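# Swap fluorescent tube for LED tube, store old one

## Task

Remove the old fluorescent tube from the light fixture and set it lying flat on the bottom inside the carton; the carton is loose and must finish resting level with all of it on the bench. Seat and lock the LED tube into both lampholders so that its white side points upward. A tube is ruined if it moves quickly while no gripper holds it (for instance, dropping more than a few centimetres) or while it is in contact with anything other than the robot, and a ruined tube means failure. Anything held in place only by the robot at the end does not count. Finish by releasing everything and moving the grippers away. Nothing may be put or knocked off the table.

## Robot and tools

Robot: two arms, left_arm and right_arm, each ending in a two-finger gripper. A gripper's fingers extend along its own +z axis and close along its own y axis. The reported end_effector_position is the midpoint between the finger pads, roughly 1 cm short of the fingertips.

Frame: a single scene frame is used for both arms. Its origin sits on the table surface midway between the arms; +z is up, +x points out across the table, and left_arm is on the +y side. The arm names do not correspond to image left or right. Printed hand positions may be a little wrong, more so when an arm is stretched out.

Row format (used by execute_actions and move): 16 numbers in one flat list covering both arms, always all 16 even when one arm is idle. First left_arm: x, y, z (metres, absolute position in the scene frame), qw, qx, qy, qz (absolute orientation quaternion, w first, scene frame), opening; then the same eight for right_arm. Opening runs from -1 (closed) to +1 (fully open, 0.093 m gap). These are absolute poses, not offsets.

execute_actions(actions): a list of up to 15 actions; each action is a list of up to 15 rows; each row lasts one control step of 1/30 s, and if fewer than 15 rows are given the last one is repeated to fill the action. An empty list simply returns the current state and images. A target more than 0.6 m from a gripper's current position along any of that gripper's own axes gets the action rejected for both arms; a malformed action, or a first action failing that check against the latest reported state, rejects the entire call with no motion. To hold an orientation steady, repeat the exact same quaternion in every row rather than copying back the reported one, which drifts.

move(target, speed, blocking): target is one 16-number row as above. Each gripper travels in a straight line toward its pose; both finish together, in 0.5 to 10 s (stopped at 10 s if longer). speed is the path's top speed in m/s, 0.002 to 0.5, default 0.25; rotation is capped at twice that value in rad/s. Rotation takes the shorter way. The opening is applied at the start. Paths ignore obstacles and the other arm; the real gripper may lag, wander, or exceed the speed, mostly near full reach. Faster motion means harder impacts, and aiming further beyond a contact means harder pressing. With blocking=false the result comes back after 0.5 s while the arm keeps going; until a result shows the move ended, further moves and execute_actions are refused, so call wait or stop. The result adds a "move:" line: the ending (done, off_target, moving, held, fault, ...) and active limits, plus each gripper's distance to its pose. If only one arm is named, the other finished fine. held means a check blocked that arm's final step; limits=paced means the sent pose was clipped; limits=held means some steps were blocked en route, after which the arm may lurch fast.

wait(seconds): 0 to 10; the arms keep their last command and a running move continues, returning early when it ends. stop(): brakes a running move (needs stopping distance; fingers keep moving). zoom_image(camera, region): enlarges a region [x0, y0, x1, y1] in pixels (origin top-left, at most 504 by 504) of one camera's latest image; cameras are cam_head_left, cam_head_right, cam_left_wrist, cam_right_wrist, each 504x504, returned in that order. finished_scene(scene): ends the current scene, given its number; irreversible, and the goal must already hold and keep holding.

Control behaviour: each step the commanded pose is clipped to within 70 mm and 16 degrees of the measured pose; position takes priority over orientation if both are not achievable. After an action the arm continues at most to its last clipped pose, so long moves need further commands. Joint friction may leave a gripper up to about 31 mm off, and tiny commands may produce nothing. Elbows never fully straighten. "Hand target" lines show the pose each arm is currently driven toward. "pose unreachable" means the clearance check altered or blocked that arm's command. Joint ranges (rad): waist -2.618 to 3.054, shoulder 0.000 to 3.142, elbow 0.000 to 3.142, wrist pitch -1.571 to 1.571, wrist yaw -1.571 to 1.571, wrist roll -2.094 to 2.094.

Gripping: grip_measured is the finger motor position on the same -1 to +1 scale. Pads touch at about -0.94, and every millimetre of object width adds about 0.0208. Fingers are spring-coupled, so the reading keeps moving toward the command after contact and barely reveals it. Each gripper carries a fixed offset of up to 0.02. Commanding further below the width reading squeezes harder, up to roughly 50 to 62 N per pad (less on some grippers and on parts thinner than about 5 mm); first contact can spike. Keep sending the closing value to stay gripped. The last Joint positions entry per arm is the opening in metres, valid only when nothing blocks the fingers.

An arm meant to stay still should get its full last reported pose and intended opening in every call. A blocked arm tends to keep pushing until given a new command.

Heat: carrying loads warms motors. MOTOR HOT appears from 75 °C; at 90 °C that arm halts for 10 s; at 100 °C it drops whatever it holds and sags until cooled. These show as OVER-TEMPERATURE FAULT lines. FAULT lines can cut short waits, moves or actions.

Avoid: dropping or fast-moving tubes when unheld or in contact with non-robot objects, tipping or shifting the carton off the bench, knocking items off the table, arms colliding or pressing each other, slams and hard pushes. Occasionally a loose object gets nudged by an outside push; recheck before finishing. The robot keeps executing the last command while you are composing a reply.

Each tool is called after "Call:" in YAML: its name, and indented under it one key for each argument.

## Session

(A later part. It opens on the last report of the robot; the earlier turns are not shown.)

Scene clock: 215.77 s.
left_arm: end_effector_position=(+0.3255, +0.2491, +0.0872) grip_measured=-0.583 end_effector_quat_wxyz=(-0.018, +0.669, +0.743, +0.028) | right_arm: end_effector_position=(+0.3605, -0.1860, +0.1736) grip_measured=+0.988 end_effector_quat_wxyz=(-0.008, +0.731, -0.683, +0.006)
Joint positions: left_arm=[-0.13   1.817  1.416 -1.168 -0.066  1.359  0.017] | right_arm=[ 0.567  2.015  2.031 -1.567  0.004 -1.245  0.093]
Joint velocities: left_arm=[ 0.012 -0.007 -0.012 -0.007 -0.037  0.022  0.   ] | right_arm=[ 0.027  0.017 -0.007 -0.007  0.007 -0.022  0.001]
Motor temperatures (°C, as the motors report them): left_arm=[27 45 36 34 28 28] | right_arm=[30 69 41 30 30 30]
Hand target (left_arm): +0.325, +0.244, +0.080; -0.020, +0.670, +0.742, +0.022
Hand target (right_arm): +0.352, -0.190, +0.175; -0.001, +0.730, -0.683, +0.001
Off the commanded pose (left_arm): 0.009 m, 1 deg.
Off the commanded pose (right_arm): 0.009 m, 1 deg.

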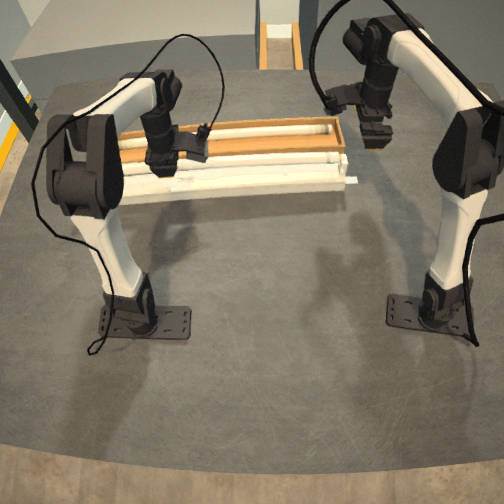

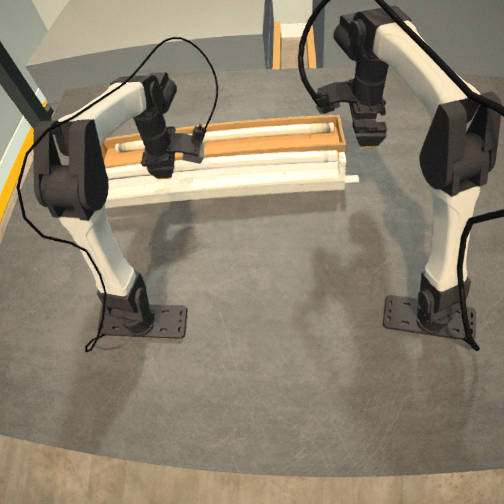

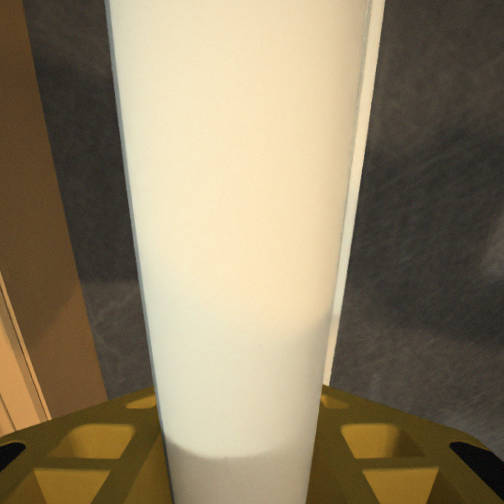

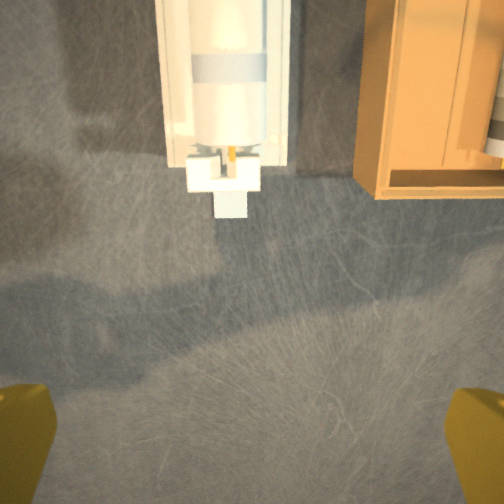

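Call:
move:
  target: [0.322,0.240,0.103,-0.018,0.670,0.742,0.020,-0.6,0.352,-0.19,0.175,0,0.73,-0.683,0,1]
  speed: 0.01

Call:
zoom_image:
  camera: "cam_right_wrist"
  region: [150,80,310,240]

Scene clock: 219.13 s.
left_arm: end_effector_position=(+0.3175, +0.2481, +0.0938) grip_measured=-0.583 end_effector_quat_wxyz=(-0.034, +0.668, +0.743, +0.018) | right_arm: end_effector_position=(+0.3605, -0.1860, +0.1736) grip_measured=+0.988 end_effector_quat_wxyz=(-0.008, +0.731, -0.683, +0.006)
Joint positions: left_arm=[-0.137  1.817  1.442 -1.23  -0.069  1.348  0.017] | right_arm=[ 0.567  2.015  2.031 -1.567  0.004 -1.245  0.093]
Joint velocities: left_arm=[ 0.007  0.002  0.002 -0.037 -0.037 -0.007 -0.001] | right_arm=[-0.017 -0.007  0.007 -0.007  0.022  0.051  0.   ]
Motor temperatures (°C, as the motors report them): left_arm=[27 45 36 34 28 28] | right_arm=[30 68 41 30 30 30]
Hand target (left_arm): +0.322, +0.240, +0.103; -0.018, +0.670, +0.742, +0.020
Hand target (right_arm): +0.352, -0.190, +0.175; -0.001, +0.730, -0.683, +0.001
Off the commanded pose (left_arm): 0.013 m, 2 deg.
Off the commanded pose (right_arm): 0.009 m, 1 deg.
joint sent to its limit (right arm) — the command would take joint 4 (wrist pitch) past its lower limit, so that joint was sent only as far as its limit.
move: off_target (left_arm)

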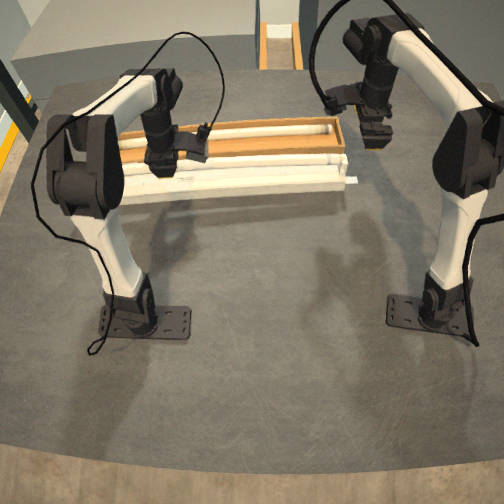

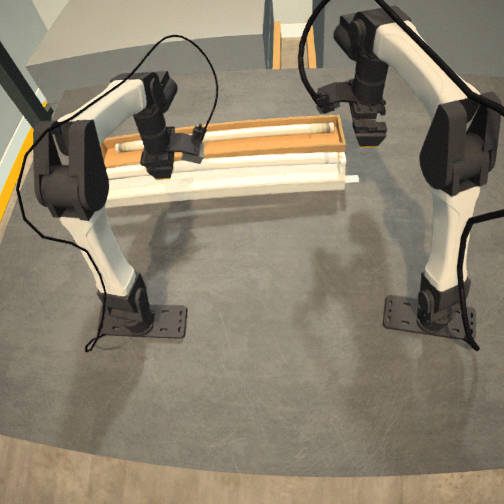

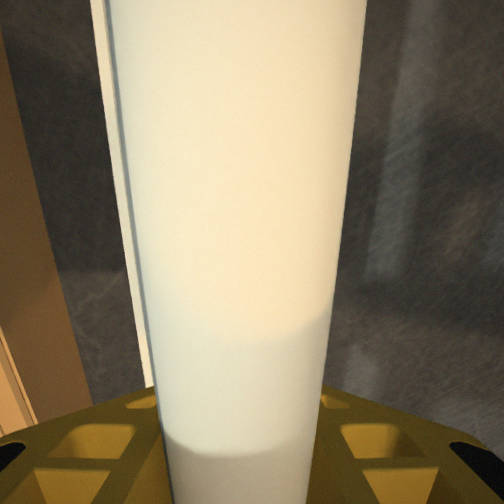

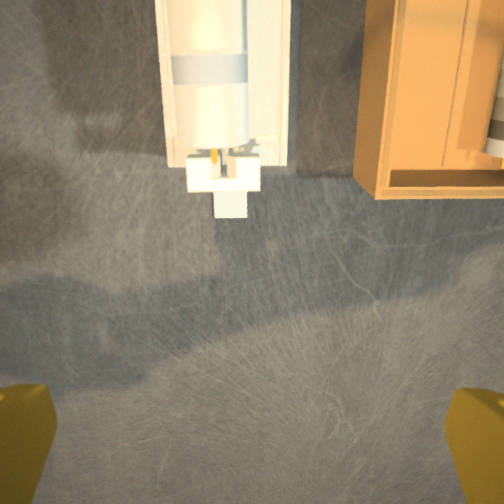

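Region (150, 80, 310, 240) of cam_right_wrist's 504x504 image, scaled by 3.150, with more detail than that image has.

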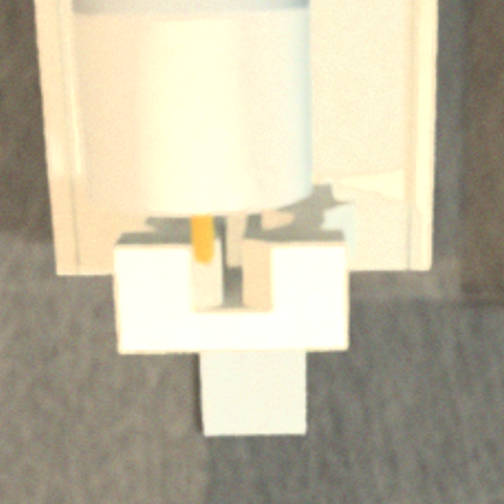

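Call:
move:
  target: [0.326,0.234,0.106,-0.012,0.670,0.742,0.024,-0.6,0.352,-0.19,0.175,0,0.73,-0.683,0,1]
  speed: 0.008

Call:
zoom_image:
  camera: "cam_right_wrist"
  region: [150,80,310,240]

Scene clock: 224.20 s.
left_arm: end_effector_position=(+0.3190, +0.2480, +0.0980) grip_measured=-0.583 end_effector_quat_wxyz=(-0.037, +0.667, +0.744, +0.027) | right_arm: end_effector_position=(+0.3605, -0.1860, +0.1736) grip_measured=+0.988 end_effector_quat_wxyz=(-0.008, +0.731, -0.683, +0.006)
Joint positions: left_arm=[-0.146  1.817  1.458 -1.242 -0.087  1.338  0.017] | right_arm=[ 0.567  2.015  2.031 -1.567  0.004 -1.245  0.093]
Joint velocities: left_arm=[-0.007 -0.007 -0.007 -0.066  0.037  0.007 -0.   ] | right_arm=[ 0.007 -0.007 -0.007 -0.007 -0.037 -0.037  0.001]
Motor temperatures (°C, as the motors report them): left_arm=[27 45 36 34 28 28] | right_arm=[30 68 40 30 30 30]
Hand target (left_arm): +0.326, +0.235, +0.106; -0.012, +0.670, +0.742, +0.024
Hand target (right_arm): +0.352, -0.190, +0.175; -0.001, +0.730, -0.683, +0.001
Off the commanded pose (left_arm): 0.018 m, 3 deg.
Off the commanded pose (right_arm): 0.009 m, 1 deg.
joint sent to its limit (right arm) — the command would take joint 4 (wrist pitch) past its lower limit, so that joint was sent only as far as its limit.
move: off_target (left_arm)

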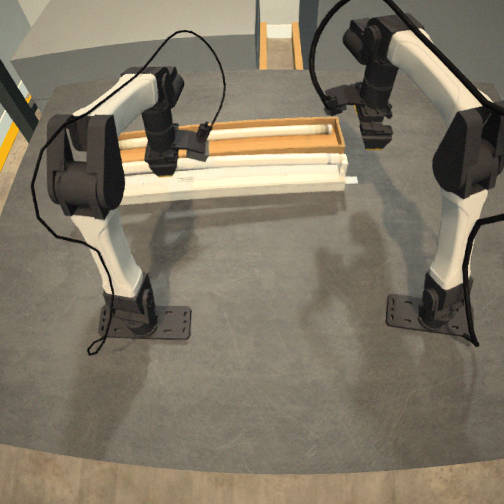

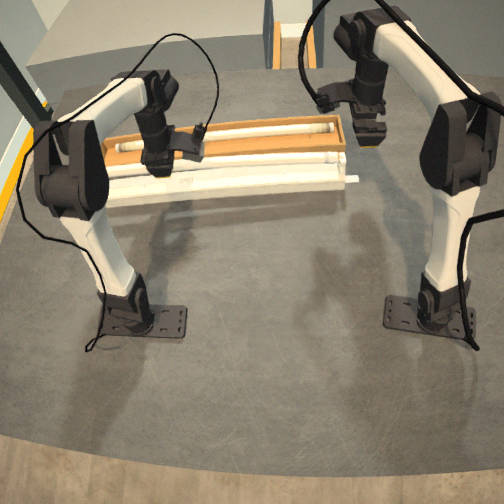

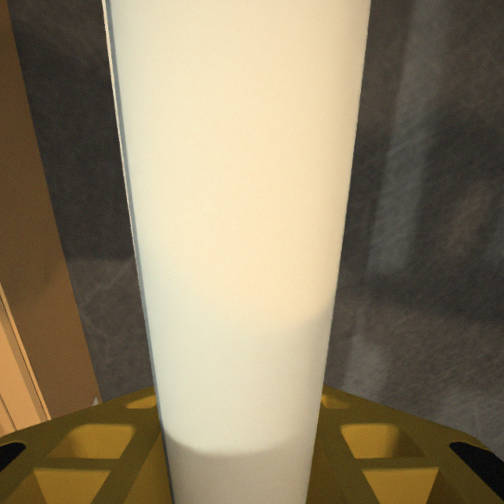

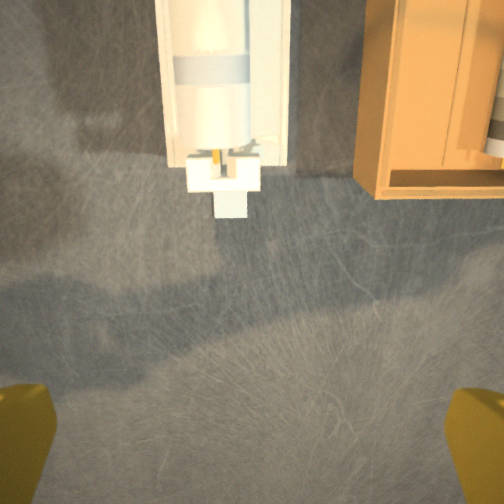

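Region (150, 80, 310, 240) of cam_right_wrist's 504x504 image, scaled by 3.150, with more detail than that image has.

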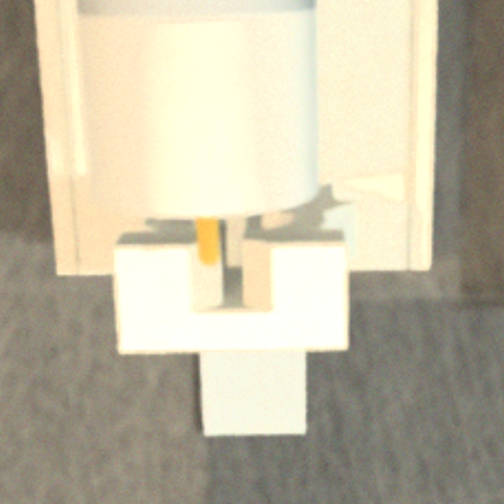

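Call:
move:
  target: [0.324,0.246,0.125,-0.014,0.670,0.742,0.016,-0.6,0.352,-0.19,0.175,0,0.73,-0.683,0,1]
  speed: 0.012

Call:
move:
  target: [0.322,0.238,0.112,-0.014,0.670,0.742,0.016,-0.6,0.352,-0.19,0.175,0,0.73,-0.683,0,1]
  speed: 0.01

Call:
zoom_image:
  camera: "cam_right_wrist"
  region: [150,80,310,240]

Scene clock: 229.23 s.
left_arm: end_effector_position=(+0.3208, +0.2463, +0.1152) grip_measured=-0.583 end_effector_quat_wxyz=(-0.030, +0.671, +0.741, +0.018) | right_arm: end_effector_position=(+0.3605, -0.1860, +0.1736) grip_measured=+0.988 end_effector_quat_wxyz=(-0.008, +0.731, -0.683, +0.006)
Joint positions: left_arm=[-0.138  1.817  1.527 -1.31  -0.063  1.355  0.017] | right_arm=[ 0.567  2.015  2.031 -1.567  0.004 -1.245  0.093]
Joint velocities: left_arm=[-0.017 -0.007  0.002 -0.051  0.037  0.007 -0.001] | right_arm=[ 0.017  0.012 -0.007 -0.037  0.007  0.022 -0.   ]
Motor temperatures (°C, as the motors report them): left_arm=[27 46 36 34 28 28] | right_arm=[30 68 40 30 30 30]
Hand target (left_arm): +0.324, +0.246, +0.125; -0.014, +0.670, +0.742, +0.016
Hand target (right_arm): +0.352, -0.190, +0.175; -0.001, +0.730, -0.683, +0.001
Off the commanded pose (left_arm): 0.010 m, 2 deg.
Off the commanded pose (right_arm): 0.009 m, 1 deg.
joint sent to its limit (right arm) — the command would take joint 4 (wrist pitch) past its lower limit, so that joint was sent only as far as its limit.
move: done

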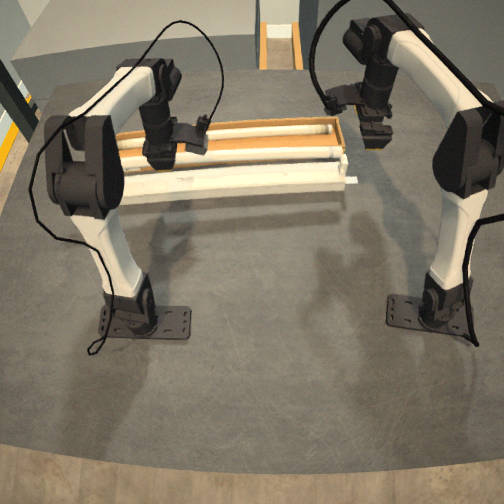

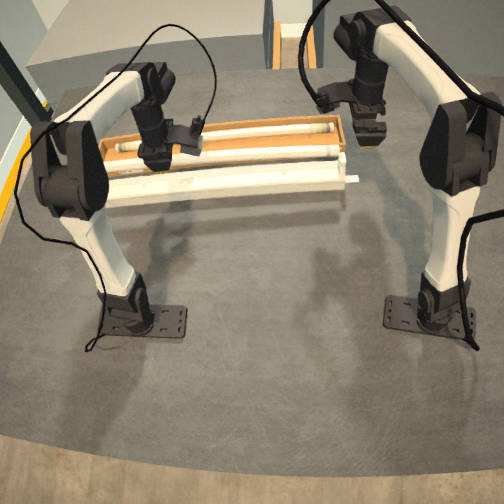

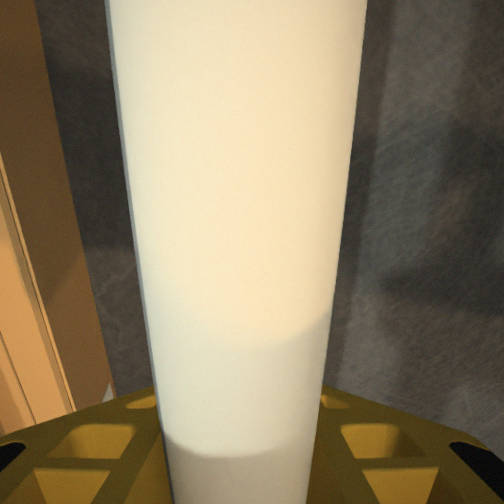

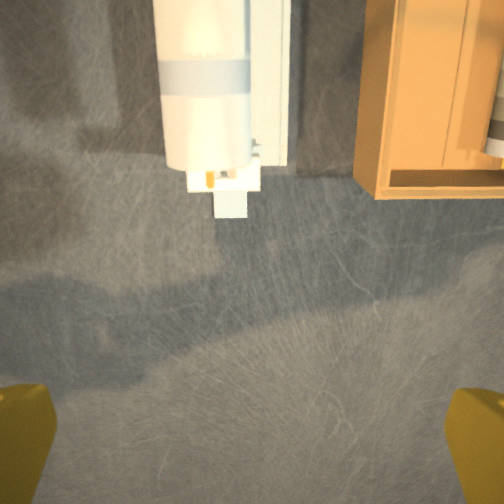

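Scene clock: 231.03 s.
left_arm: end_effector_position=(+0.3224, +0.2459, +0.1117) grip_measured=-0.583 end_effector_quat_wxyz=(-0.026, +0.668, +0.743, +0.019) | right_arm: end_effector_position=(+0.3605, -0.1860, +0.1736) grip_measured=+0.988 end_effector_quat_wxyz=(-0.008, +0.731, -0.683, +0.006)
Joint positions: left_arm=[-0.138  1.817  1.514 -1.288 -0.062  1.348  0.017] | right_arm=[ 0.567  2.015  2.031 -1.567  0.004 -1.245  0.093]
Joint velocities: left_arm=[-0.017 -0.007  0.002  0.037 -0.037 -0.037 -0.   ] | right_arm=[ 0.002  0.002  0.002  0.051 -0.022 -0.007  0.   ]
Motor temperatures (°C, as the motors report them): left_arm=[27 46 36 34 28 28] | right_arm=[30 68 40 30 30 30]
Hand target (left_arm): +0.322, +0.238, +0.112; -0.014, +0.670, +0.742, +0.015
Hand target (right_arm): +0.352, -0.190, +0.175; -0.001, +0.730, -0.683, +0.001
Off the commanded pose (left_arm): 0.008 m, 1 deg.
Off the commanded pose (right_arm): 0.009 m, 1 deg.
joint sent to its limit (right arm) — the command would take joint 4 (wrist pitch) past its lower limit, so that joint was sent only as far as its limit.
move: done

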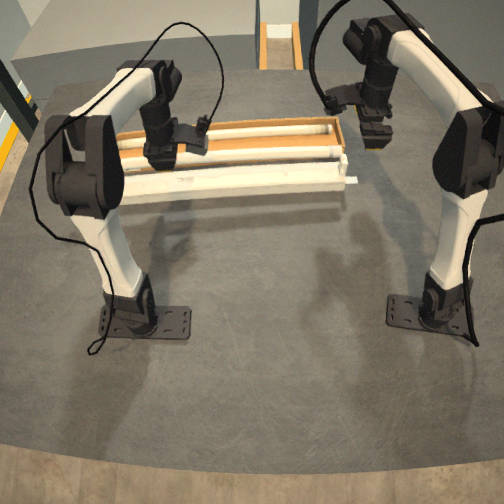

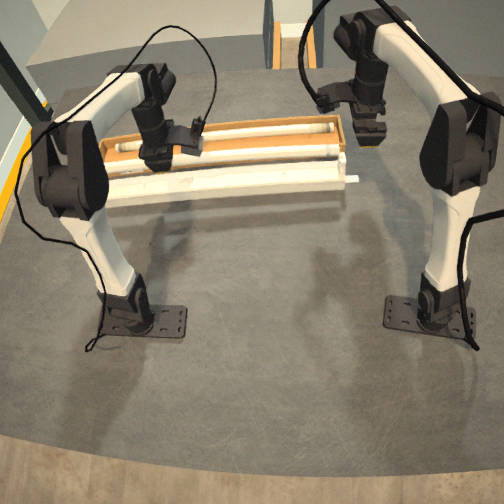

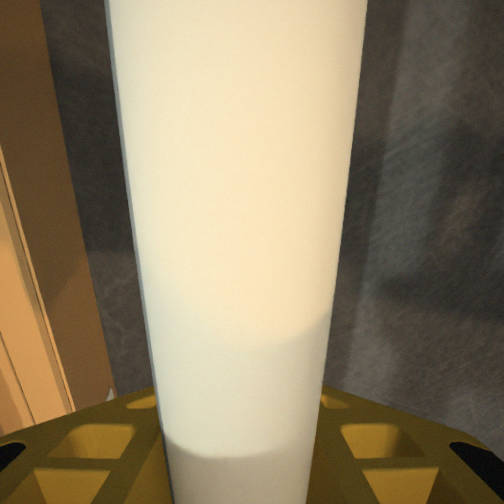

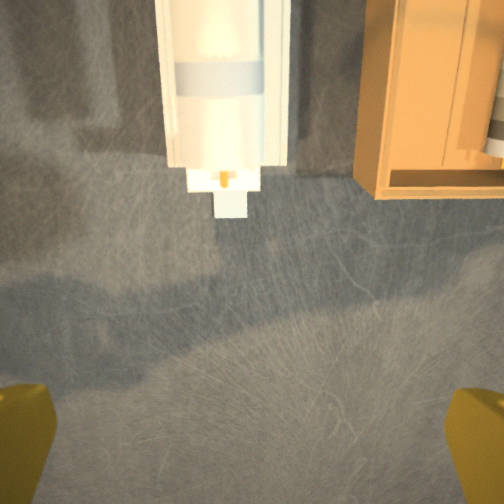

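Region (150, 80, 310, 240) of cam_right_wrist's 504x504 image, scaled by 3.150, with more detail than that image has.

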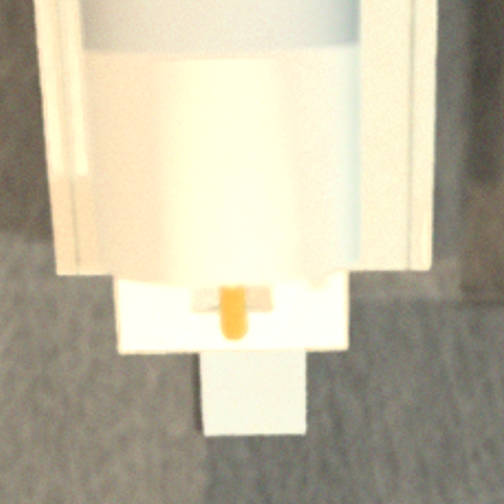

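Call:
move:
  target: [0.314,0.236,0.092,-0.014,0.670,0.742,0.016,-0.6,0.352,-0.19,0.175,0,0.73,-0.683,0,1]
  speed: 0.008

Call:
zoom_image:
  camera: "cam_right_wrist"
  region: [150,80,310,240]

Scene clock: 235.90 s.
left_arm: end_effector_position=(+0.3150, +0.2417, +0.0889) grip_measured=-0.583 end_effector_quat_wxyz=(-0.027, +0.669, +0.743, +0.015) | right_arm: end_effector_position=(+0.3605, -0.1860, +0.1736) grip_measured=+0.988 end_effector_quat_wxyz=(-0.008, +0.731, -0.683, +0.006)
Joint positions: left_arm=[-0.15   1.806  1.409 -1.201 -0.056  1.338  0.017] | right_arm=[ 0.567  2.015  2.031 -1.567  0.004 -1.245  0.093]
Joint velocities: left_arm=[-0.022 -0.012 -0.017  0.081 -0.081 -0.081 -0.002] | right_arm=[ 0.002  0.017  0.002 -0.007 -0.007 -0.022 -0.   ]
Motor temperatures (°C, as the motors report them): left_arm=[27 46 36 34 28 28] | right_arm=[30 68 40 30 30 30]
Hand target (left_arm): +0.314, +0.236, +0.092; -0.014, +0.670, +0.742, +0.016
Hand target (right_arm): +0.352, -0.190, +0.175; -0.001, +0.730, -0.683, +0.001
Off the commanded pose (left_arm): 0.007 m, 1 deg.
Off the commanded pose (right_arm): 0.009 m, 1 deg.
joint sent to its limit (right arm) — the command would take joint 4 (wrist pitch) past its lower limit, so that joint was sent only as far as its limit.
move: done

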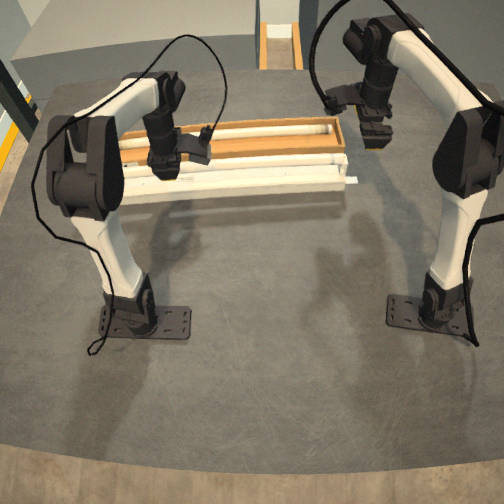

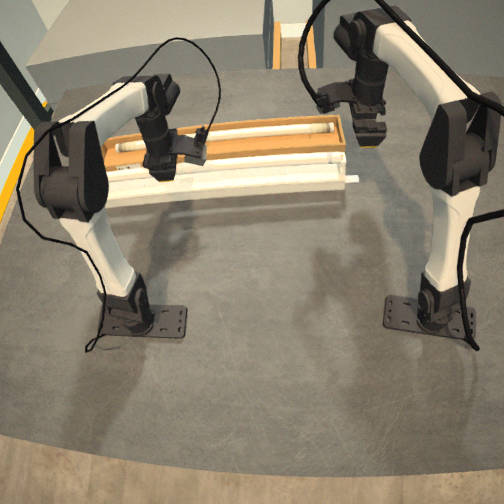

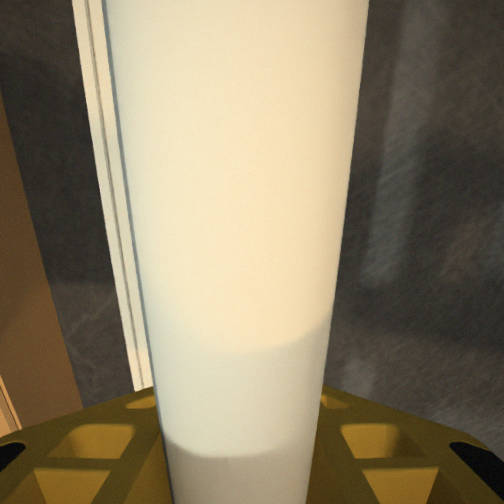

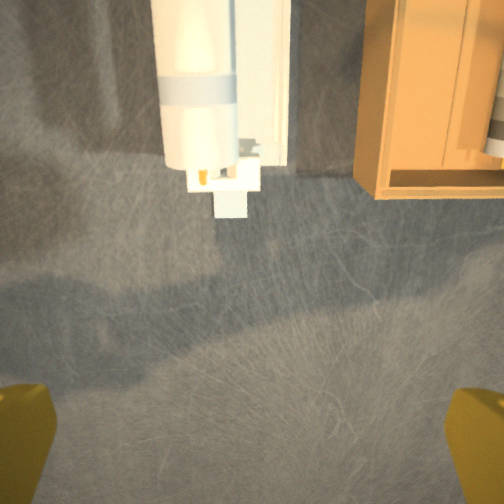

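Region (150, 80, 310, 240) of cam_right_wrist's 504x504 image, scaled by 3.150, with more detail than that image has.

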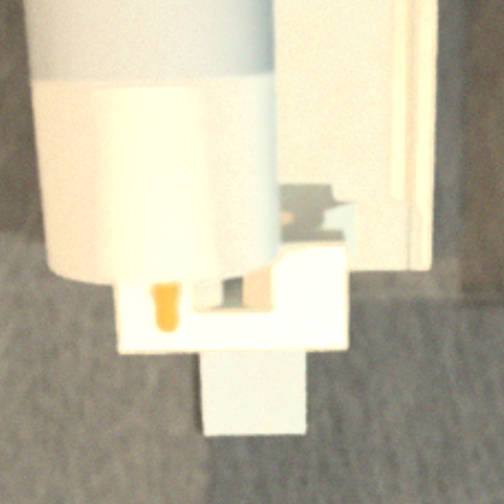

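Call:
move:
  target: [0.322,0.246,0.112,-0.016,0.670,0.742,0.018,-0.6,0.352,-0.19,0.175,0,0.73,-0.683,0,1]
  speed: 0.01

Call:
move:
  target: [0.323,0.246,0.098,-0.016,0.670,0.742,0.018,-0.6,0.352,-0.19,0.175,0,0.73,-0.683,0,1]
  speed: 0.008

Call:
zoom_image:
  camera: "cam_right_wrist"
  region: [150,80,310,240]

Scene clock: 240.10 s.
left_arm: end_effector_position=(+0.3180, +0.2444, +0.1041) grip_measured=-0.583 end_effector_quat_wxyz=(-0.026, +0.671, +0.741, +0.016) | right_arm: end_effector_position=(+0.3605, -0.1860, +0.1736) grip_measured=+0.988 end_effector_quat_wxyz=(-0.008, +0.731, -0.683, +0.006)
Joint positions: left_arm=[-0.141  1.806  1.47  -1.258 -0.056  1.351  0.017] | right_arm=[ 0.567  2.015  2.031 -1.567  0.004 -1.245  0.093]
Joint velocities: left_arm=[-0.002 -0.012 -0.012 -0.037  0.007 -0.007 -0.   ] | right_arm=[-0.017 -0.012 -0.002 -0.022 -0.007 -0.037 -0.001]
Motor temperatures (°C, as the motors report them): left_arm=[27 46 36 34 28 28] | right_arm=[30 67 40 30 30 30]
Hand target (left_arm): +0.322, +0.246, +0.112; -0.016, +0.670, +0.742, +0.018
Hand target (right_arm): +0.352, -0.190, +0.175; -0.001, +0.730, -0.683, +0.001
Off the commanded pose (left_arm): 0.009 m, 1 deg.
Off the commanded pose (right_arm): 0.009 m, 1 deg.
joint sent to its limit (right arm) — the command would take joint 4 (wrist pitch) past its lower limit, so that joint was sent only as far as its limit.
move: done

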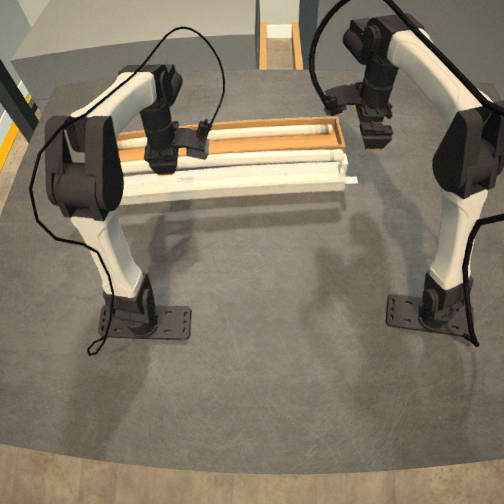

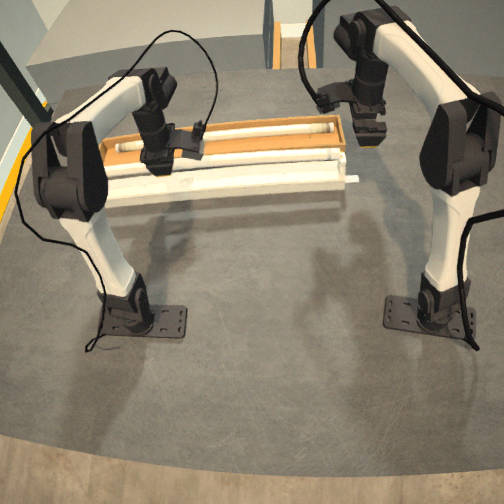

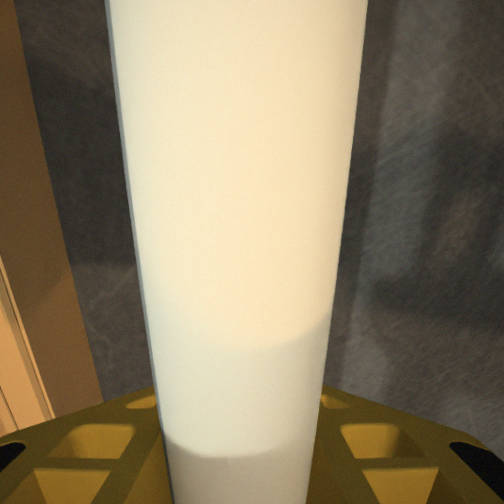

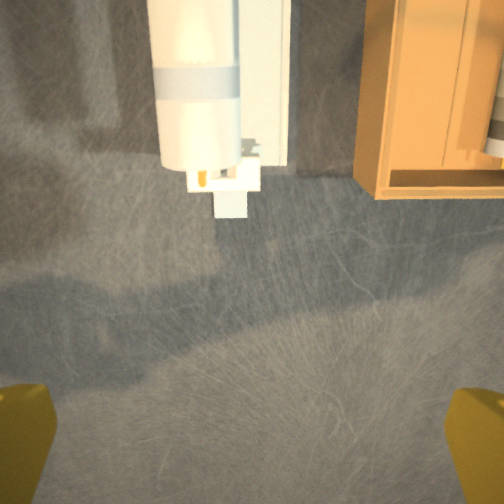

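Scene clock: 241.60 s.
left_arm: end_effector_position=(+0.3240, +0.2438, +0.1040) grip_measured=-0.583 end_effector_quat_wxyz=(-0.016, +0.671, +0.741, +0.023) | right_arm: end_effector_position=(+0.3605, -0.1860, +0.1736) grip_measured=+0.988 end_effector_quat_wxyz=(-0.008, +0.731, -0.683, +0.006)
Joint positions: left_arm=[-0.141  1.806  1.47  -1.234 -0.056  1.352  0.017] | right_arm=[ 0.567  2.015  2.031 -1.567  0.004 -1.245  0.093]
Joint velocities: left_arm=[-0.002  0.012  0.002  0.037  0.022 -0.022 -0.001] | right_arm=[-0.012  0.002  0.007 -0.007 -0.007  0.095 -0.001]
Motor temperatures (°C, as the motors report them): left_arm=[27 46 36 34 28 28] | right_arm=[30 67 40 30 30 30]
Hand target (left_arm): +0.323, +0.246, +0.098; -0.016, +0.670, +0.742, +0.018
Hand target (right_arm): +0.352, -0.190, +0.175; -0.001, +0.730, -0.683, +0.001
Off the commanded pose (left_arm): 0.006 m, 1 deg.
Off the commanded pose (right_arm): 0.009 m, 1 deg.
joint sent to its limit (right arm) — the command would take joint 4 (wrist pitch) past its lower limit, so that joint was sent only as far as its limit.
move: done

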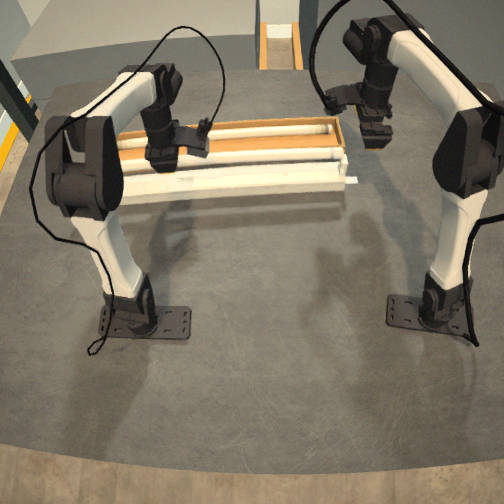

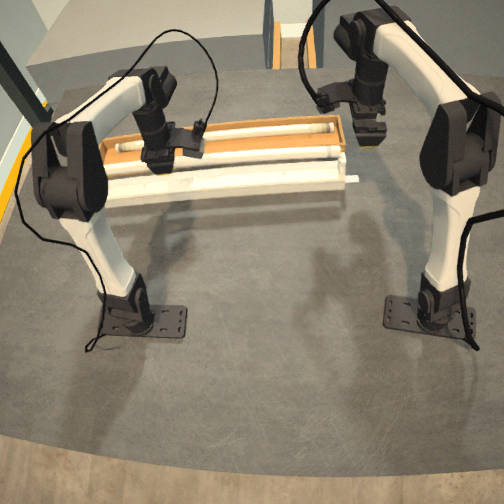

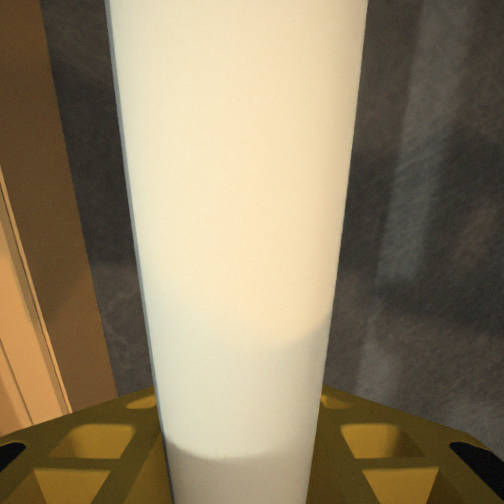

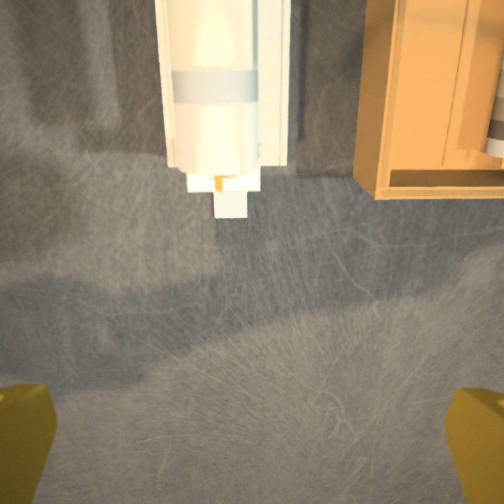

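Region (150, 80, 310, 240) of cam_right_wrist's 504x504 image, scaled by 3.150, with more detail than that image has.

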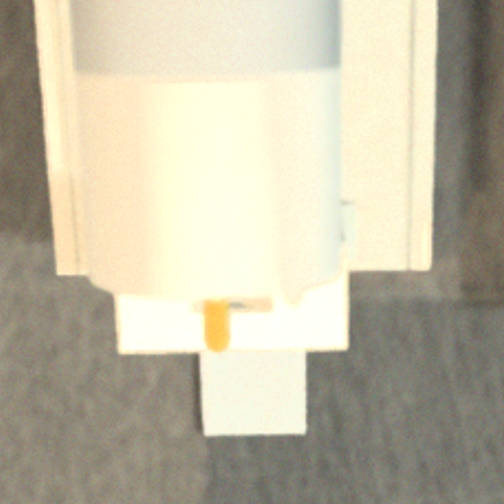

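Call:
move:
  target: [0.322,0.252,0.090,-0.016,0.670,0.742,0.018,-0.6,0.352,-0.19,0.175,0,0.73,-0.683,0,1]
  speed: 0.006

Call:
zoom_image:
  camera: "cam_right_wrist"
  region: [150,80,310,240]

Scene clock: 246.07 s.
left_arm: end_effector_position=(+0.3214, +0.2500, +0.0937) grip_measured=-0.583 end_effector_quat_wxyz=(-0.019, +0.671, +0.741, +0.021) | right_arm: end_effector_position=(+0.3605, -0.1860, +0.1736) grip_measured=+0.988 end_effector_quat_wxyz=(-0.008, +0.731, -0.683, +0.006)
Joint positions: left_arm=[-0.124  1.806  1.429 -1.2   -0.057  1.37   0.017] | right_arm=[ 0.567  2.015  2.031 -1.567  0.004 -1.245  0.093]
Joint velocities: left_arm=[ 0.012  0.017  0.002  0.022  0.022  0.051 -0.   ] | right_arm=[ 0.012 -0.007 -0.007  0.051 -0.022  0.007 -0.   ]
Motor temperatures (°C, as the motors report them): left_arm=[27 46 36 34 28 28] | right_arm=[30 67 40 30 30 30]
Hand target (left_arm): +0.322, +0.252, +0.090; -0.016, +0.670, +0.742, +0.018
Hand target (right_arm): +0.352, -0.190, +0.175; -0.001, +0.730, -0.683, +0.001
Off the commanded pose (left_arm): 0.004 m, 1 deg.
Off the commanded pose (right_arm): 0.009 m, 1 deg.
joint sent to its limit (right arm) — the command would take joint 4 (wrist pitch) past its lower limit, so that joint was sent only as far as its limit.
move: done

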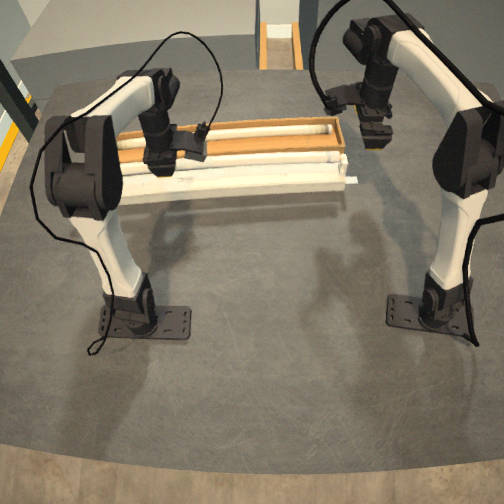

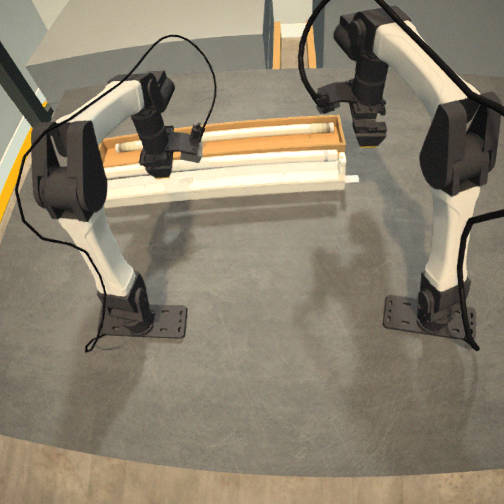

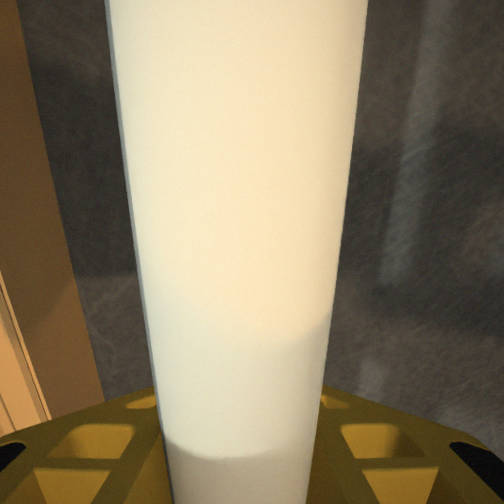

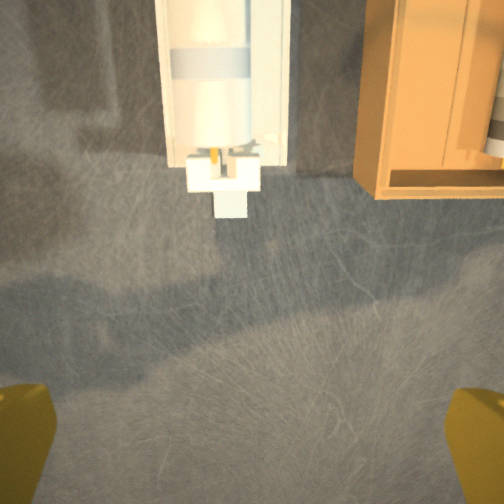

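Region (150, 80, 310, 240) of cam_right_wrist's 504x504 image, scaled by 3.150, with more detail than that image has.

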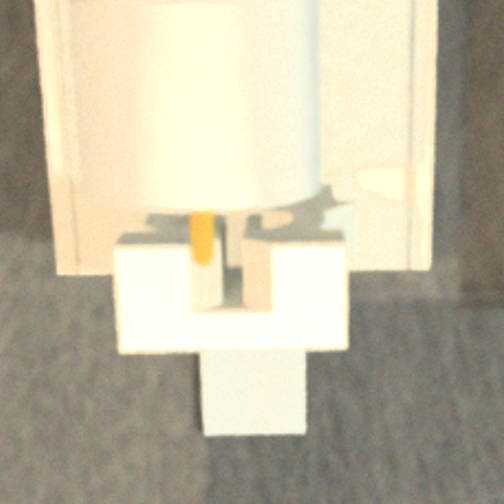

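Call:
move:
  target: [0.324,0.243,0.112,-0.016,0.670,0.742,0.018,-0.6,0.352,-0.19,0.175,0,0.73,-0.683,0,1]
  speed: 0.008

Call:
move:
  target: [0.324,0.243,0.092,-0.016,0.670,0.742,0.018,-0.6,0.352,-0.19,0.175,0,0.73,-0.683,0,1]
  speed: 0.006

Call:
zoom_image:
  camera: "cam_right_wrist"
  region: [150,80,310,240]

Scene clock: 251.10 s.
left_arm: end_effector_position=(+0.3207, +0.2485, +0.1070) grip_measured=-0.583 end_effector_quat_wxyz=(-0.023, +0.670, +0.742, +0.019) | right_arm: end_effector_position=(+0.3605, -0.1860, +0.1736) grip_measured=+0.988 end_effector_quat_wxyz=(-0.008, +0.731, -0.683, +0.006)
Joint positions: left_arm=[-0.129  1.806  1.482 -1.262 -0.058  1.361  0.017] | right_arm=[ 0.567  2.015  2.031 -1.567  0.004 -1.245  0.093]
Joint velocities: left_arm=[-0.002 -0.002  0.012  0.022 -0.022 -0.007 -0.001] | right_arm=[-0.007  0.017 -0.012  0.007 -0.037  0.022  0.   ]
Motor temperatures (°C, as the motors report them): left_arm=[27 46 36 34 28 28] | right_arm=[30 67 40 30 30 30]
Hand target (left_arm): +0.324, +0.243, +0.112; -0.016, +0.670, +0.742, +0.018
Hand target (right_arm): +0.352, -0.190, +0.175; -0.001, +0.730, -0.683, +0.001
Off the commanded pose (left_arm): 0.008 m, 1 deg.
Off the commanded pose (right_arm): 0.009 m, 1 deg.
joint sent to its limit (right arm) — the command would take joint 4 (wrist pitch) past its lower limit, so that joint was sent only as far as its limit.
move: done

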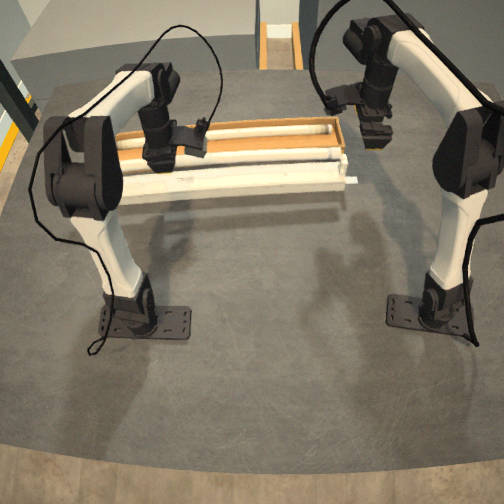

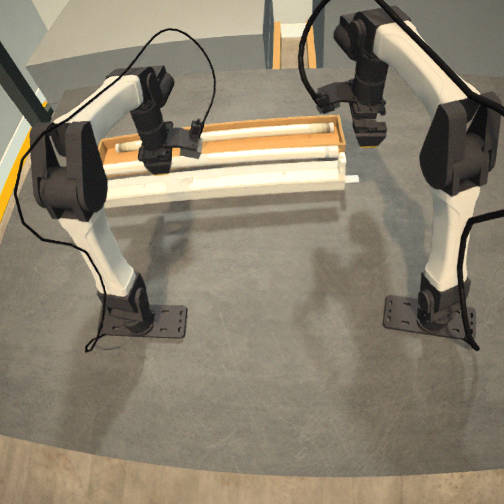

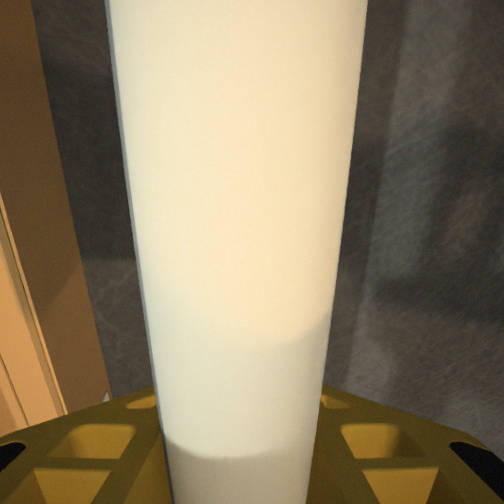

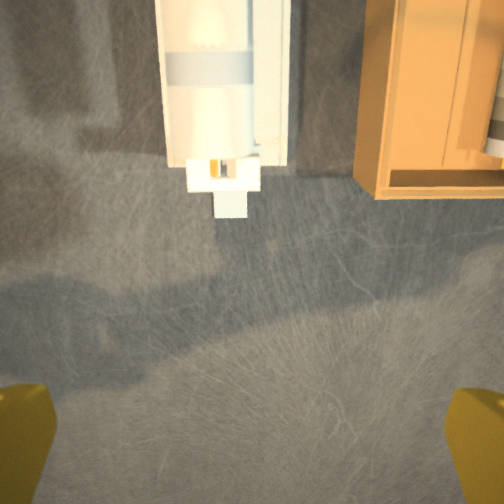

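Scene clock: 254.03 s.
left_arm: end_effector_position=(+0.3242, +0.2483, +0.0991) grip_measured=-0.583 end_effector_quat_wxyz=(-0.016, +0.669, +0.742, +0.025) | right_arm: end_effector_position=(+0.3605, -0.1860, +0.1736) grip_measured=+0.988 end_effector_quat_wxyz=(-0.008, +0.731, -0.683, +0.006)
Joint positions: left_arm=[-0.129  1.806  1.45  -1.212 -0.059  1.361  0.017] | right_arm=[ 0.567  2.015  2.031 -1.567  0.004 -1.245  0.093]
Joint velocities: left_arm=[-0.017  0.012 -0.012 -0.11  -0.007 -0.022 -0.   ] | right_arm=[ 0.007 -0.012  0.002 -0.051 -0.051  0.007 -0.   ]
Motor temperatures (°C, as the motors report them): left_arm=[27 46 36 34 28 28] | right_arm=[30 67 40 30 30 30]
Hand target (left_arm): +0.324, +0.243, +0.092; -0.016, +0.670, +0.742, +0.018
Hand target (right_arm): +0.352, -0.190, +0.175; -0.001, +0.730, -0.683, +0.001
Off the commanded pose (left_arm): 0.009 m, 1 deg.
Off the commanded pose (right_arm): 0.009 m, 1 deg.
joint sent to its limit (right arm) — the command would take joint 4 (wrist pitch) past its lower limit, so that joint was sent only as far as its limit.
move: done

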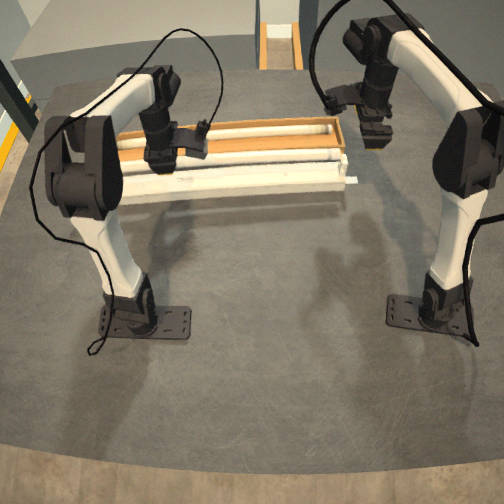

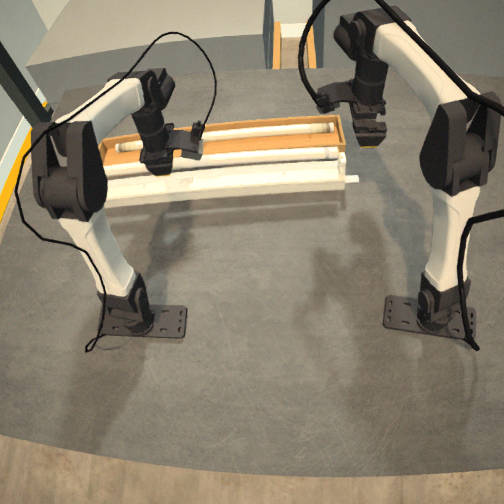

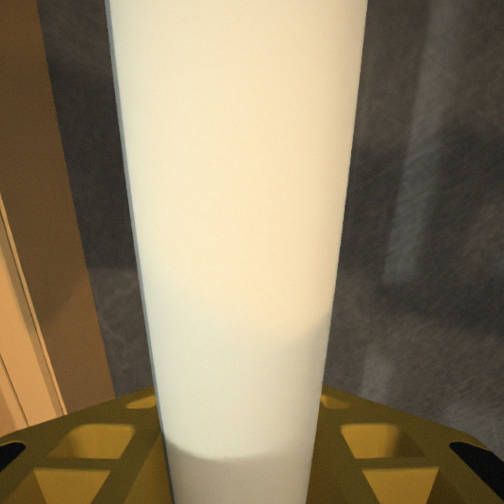

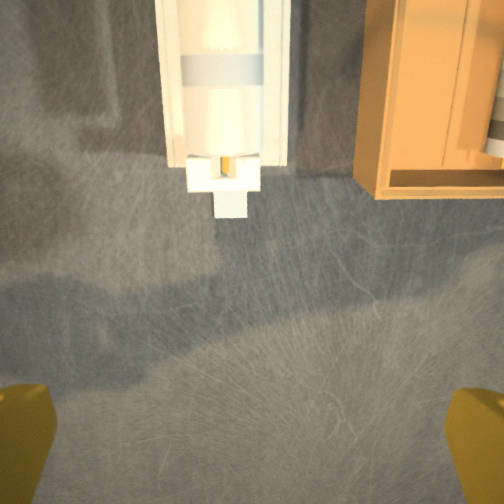

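Region (150, 80, 310, 240) of cam_right_wrist's 504x504 image, scaled by 3.150, with more detail than that image has.

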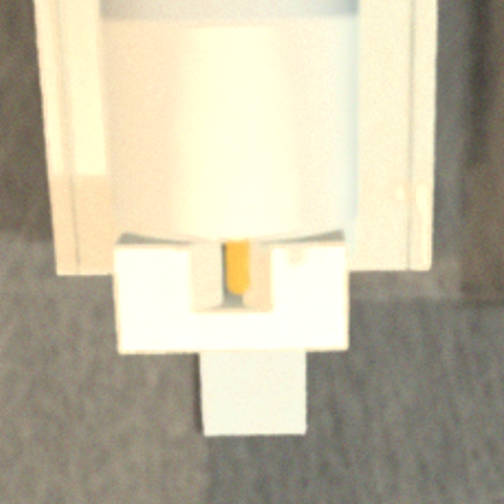

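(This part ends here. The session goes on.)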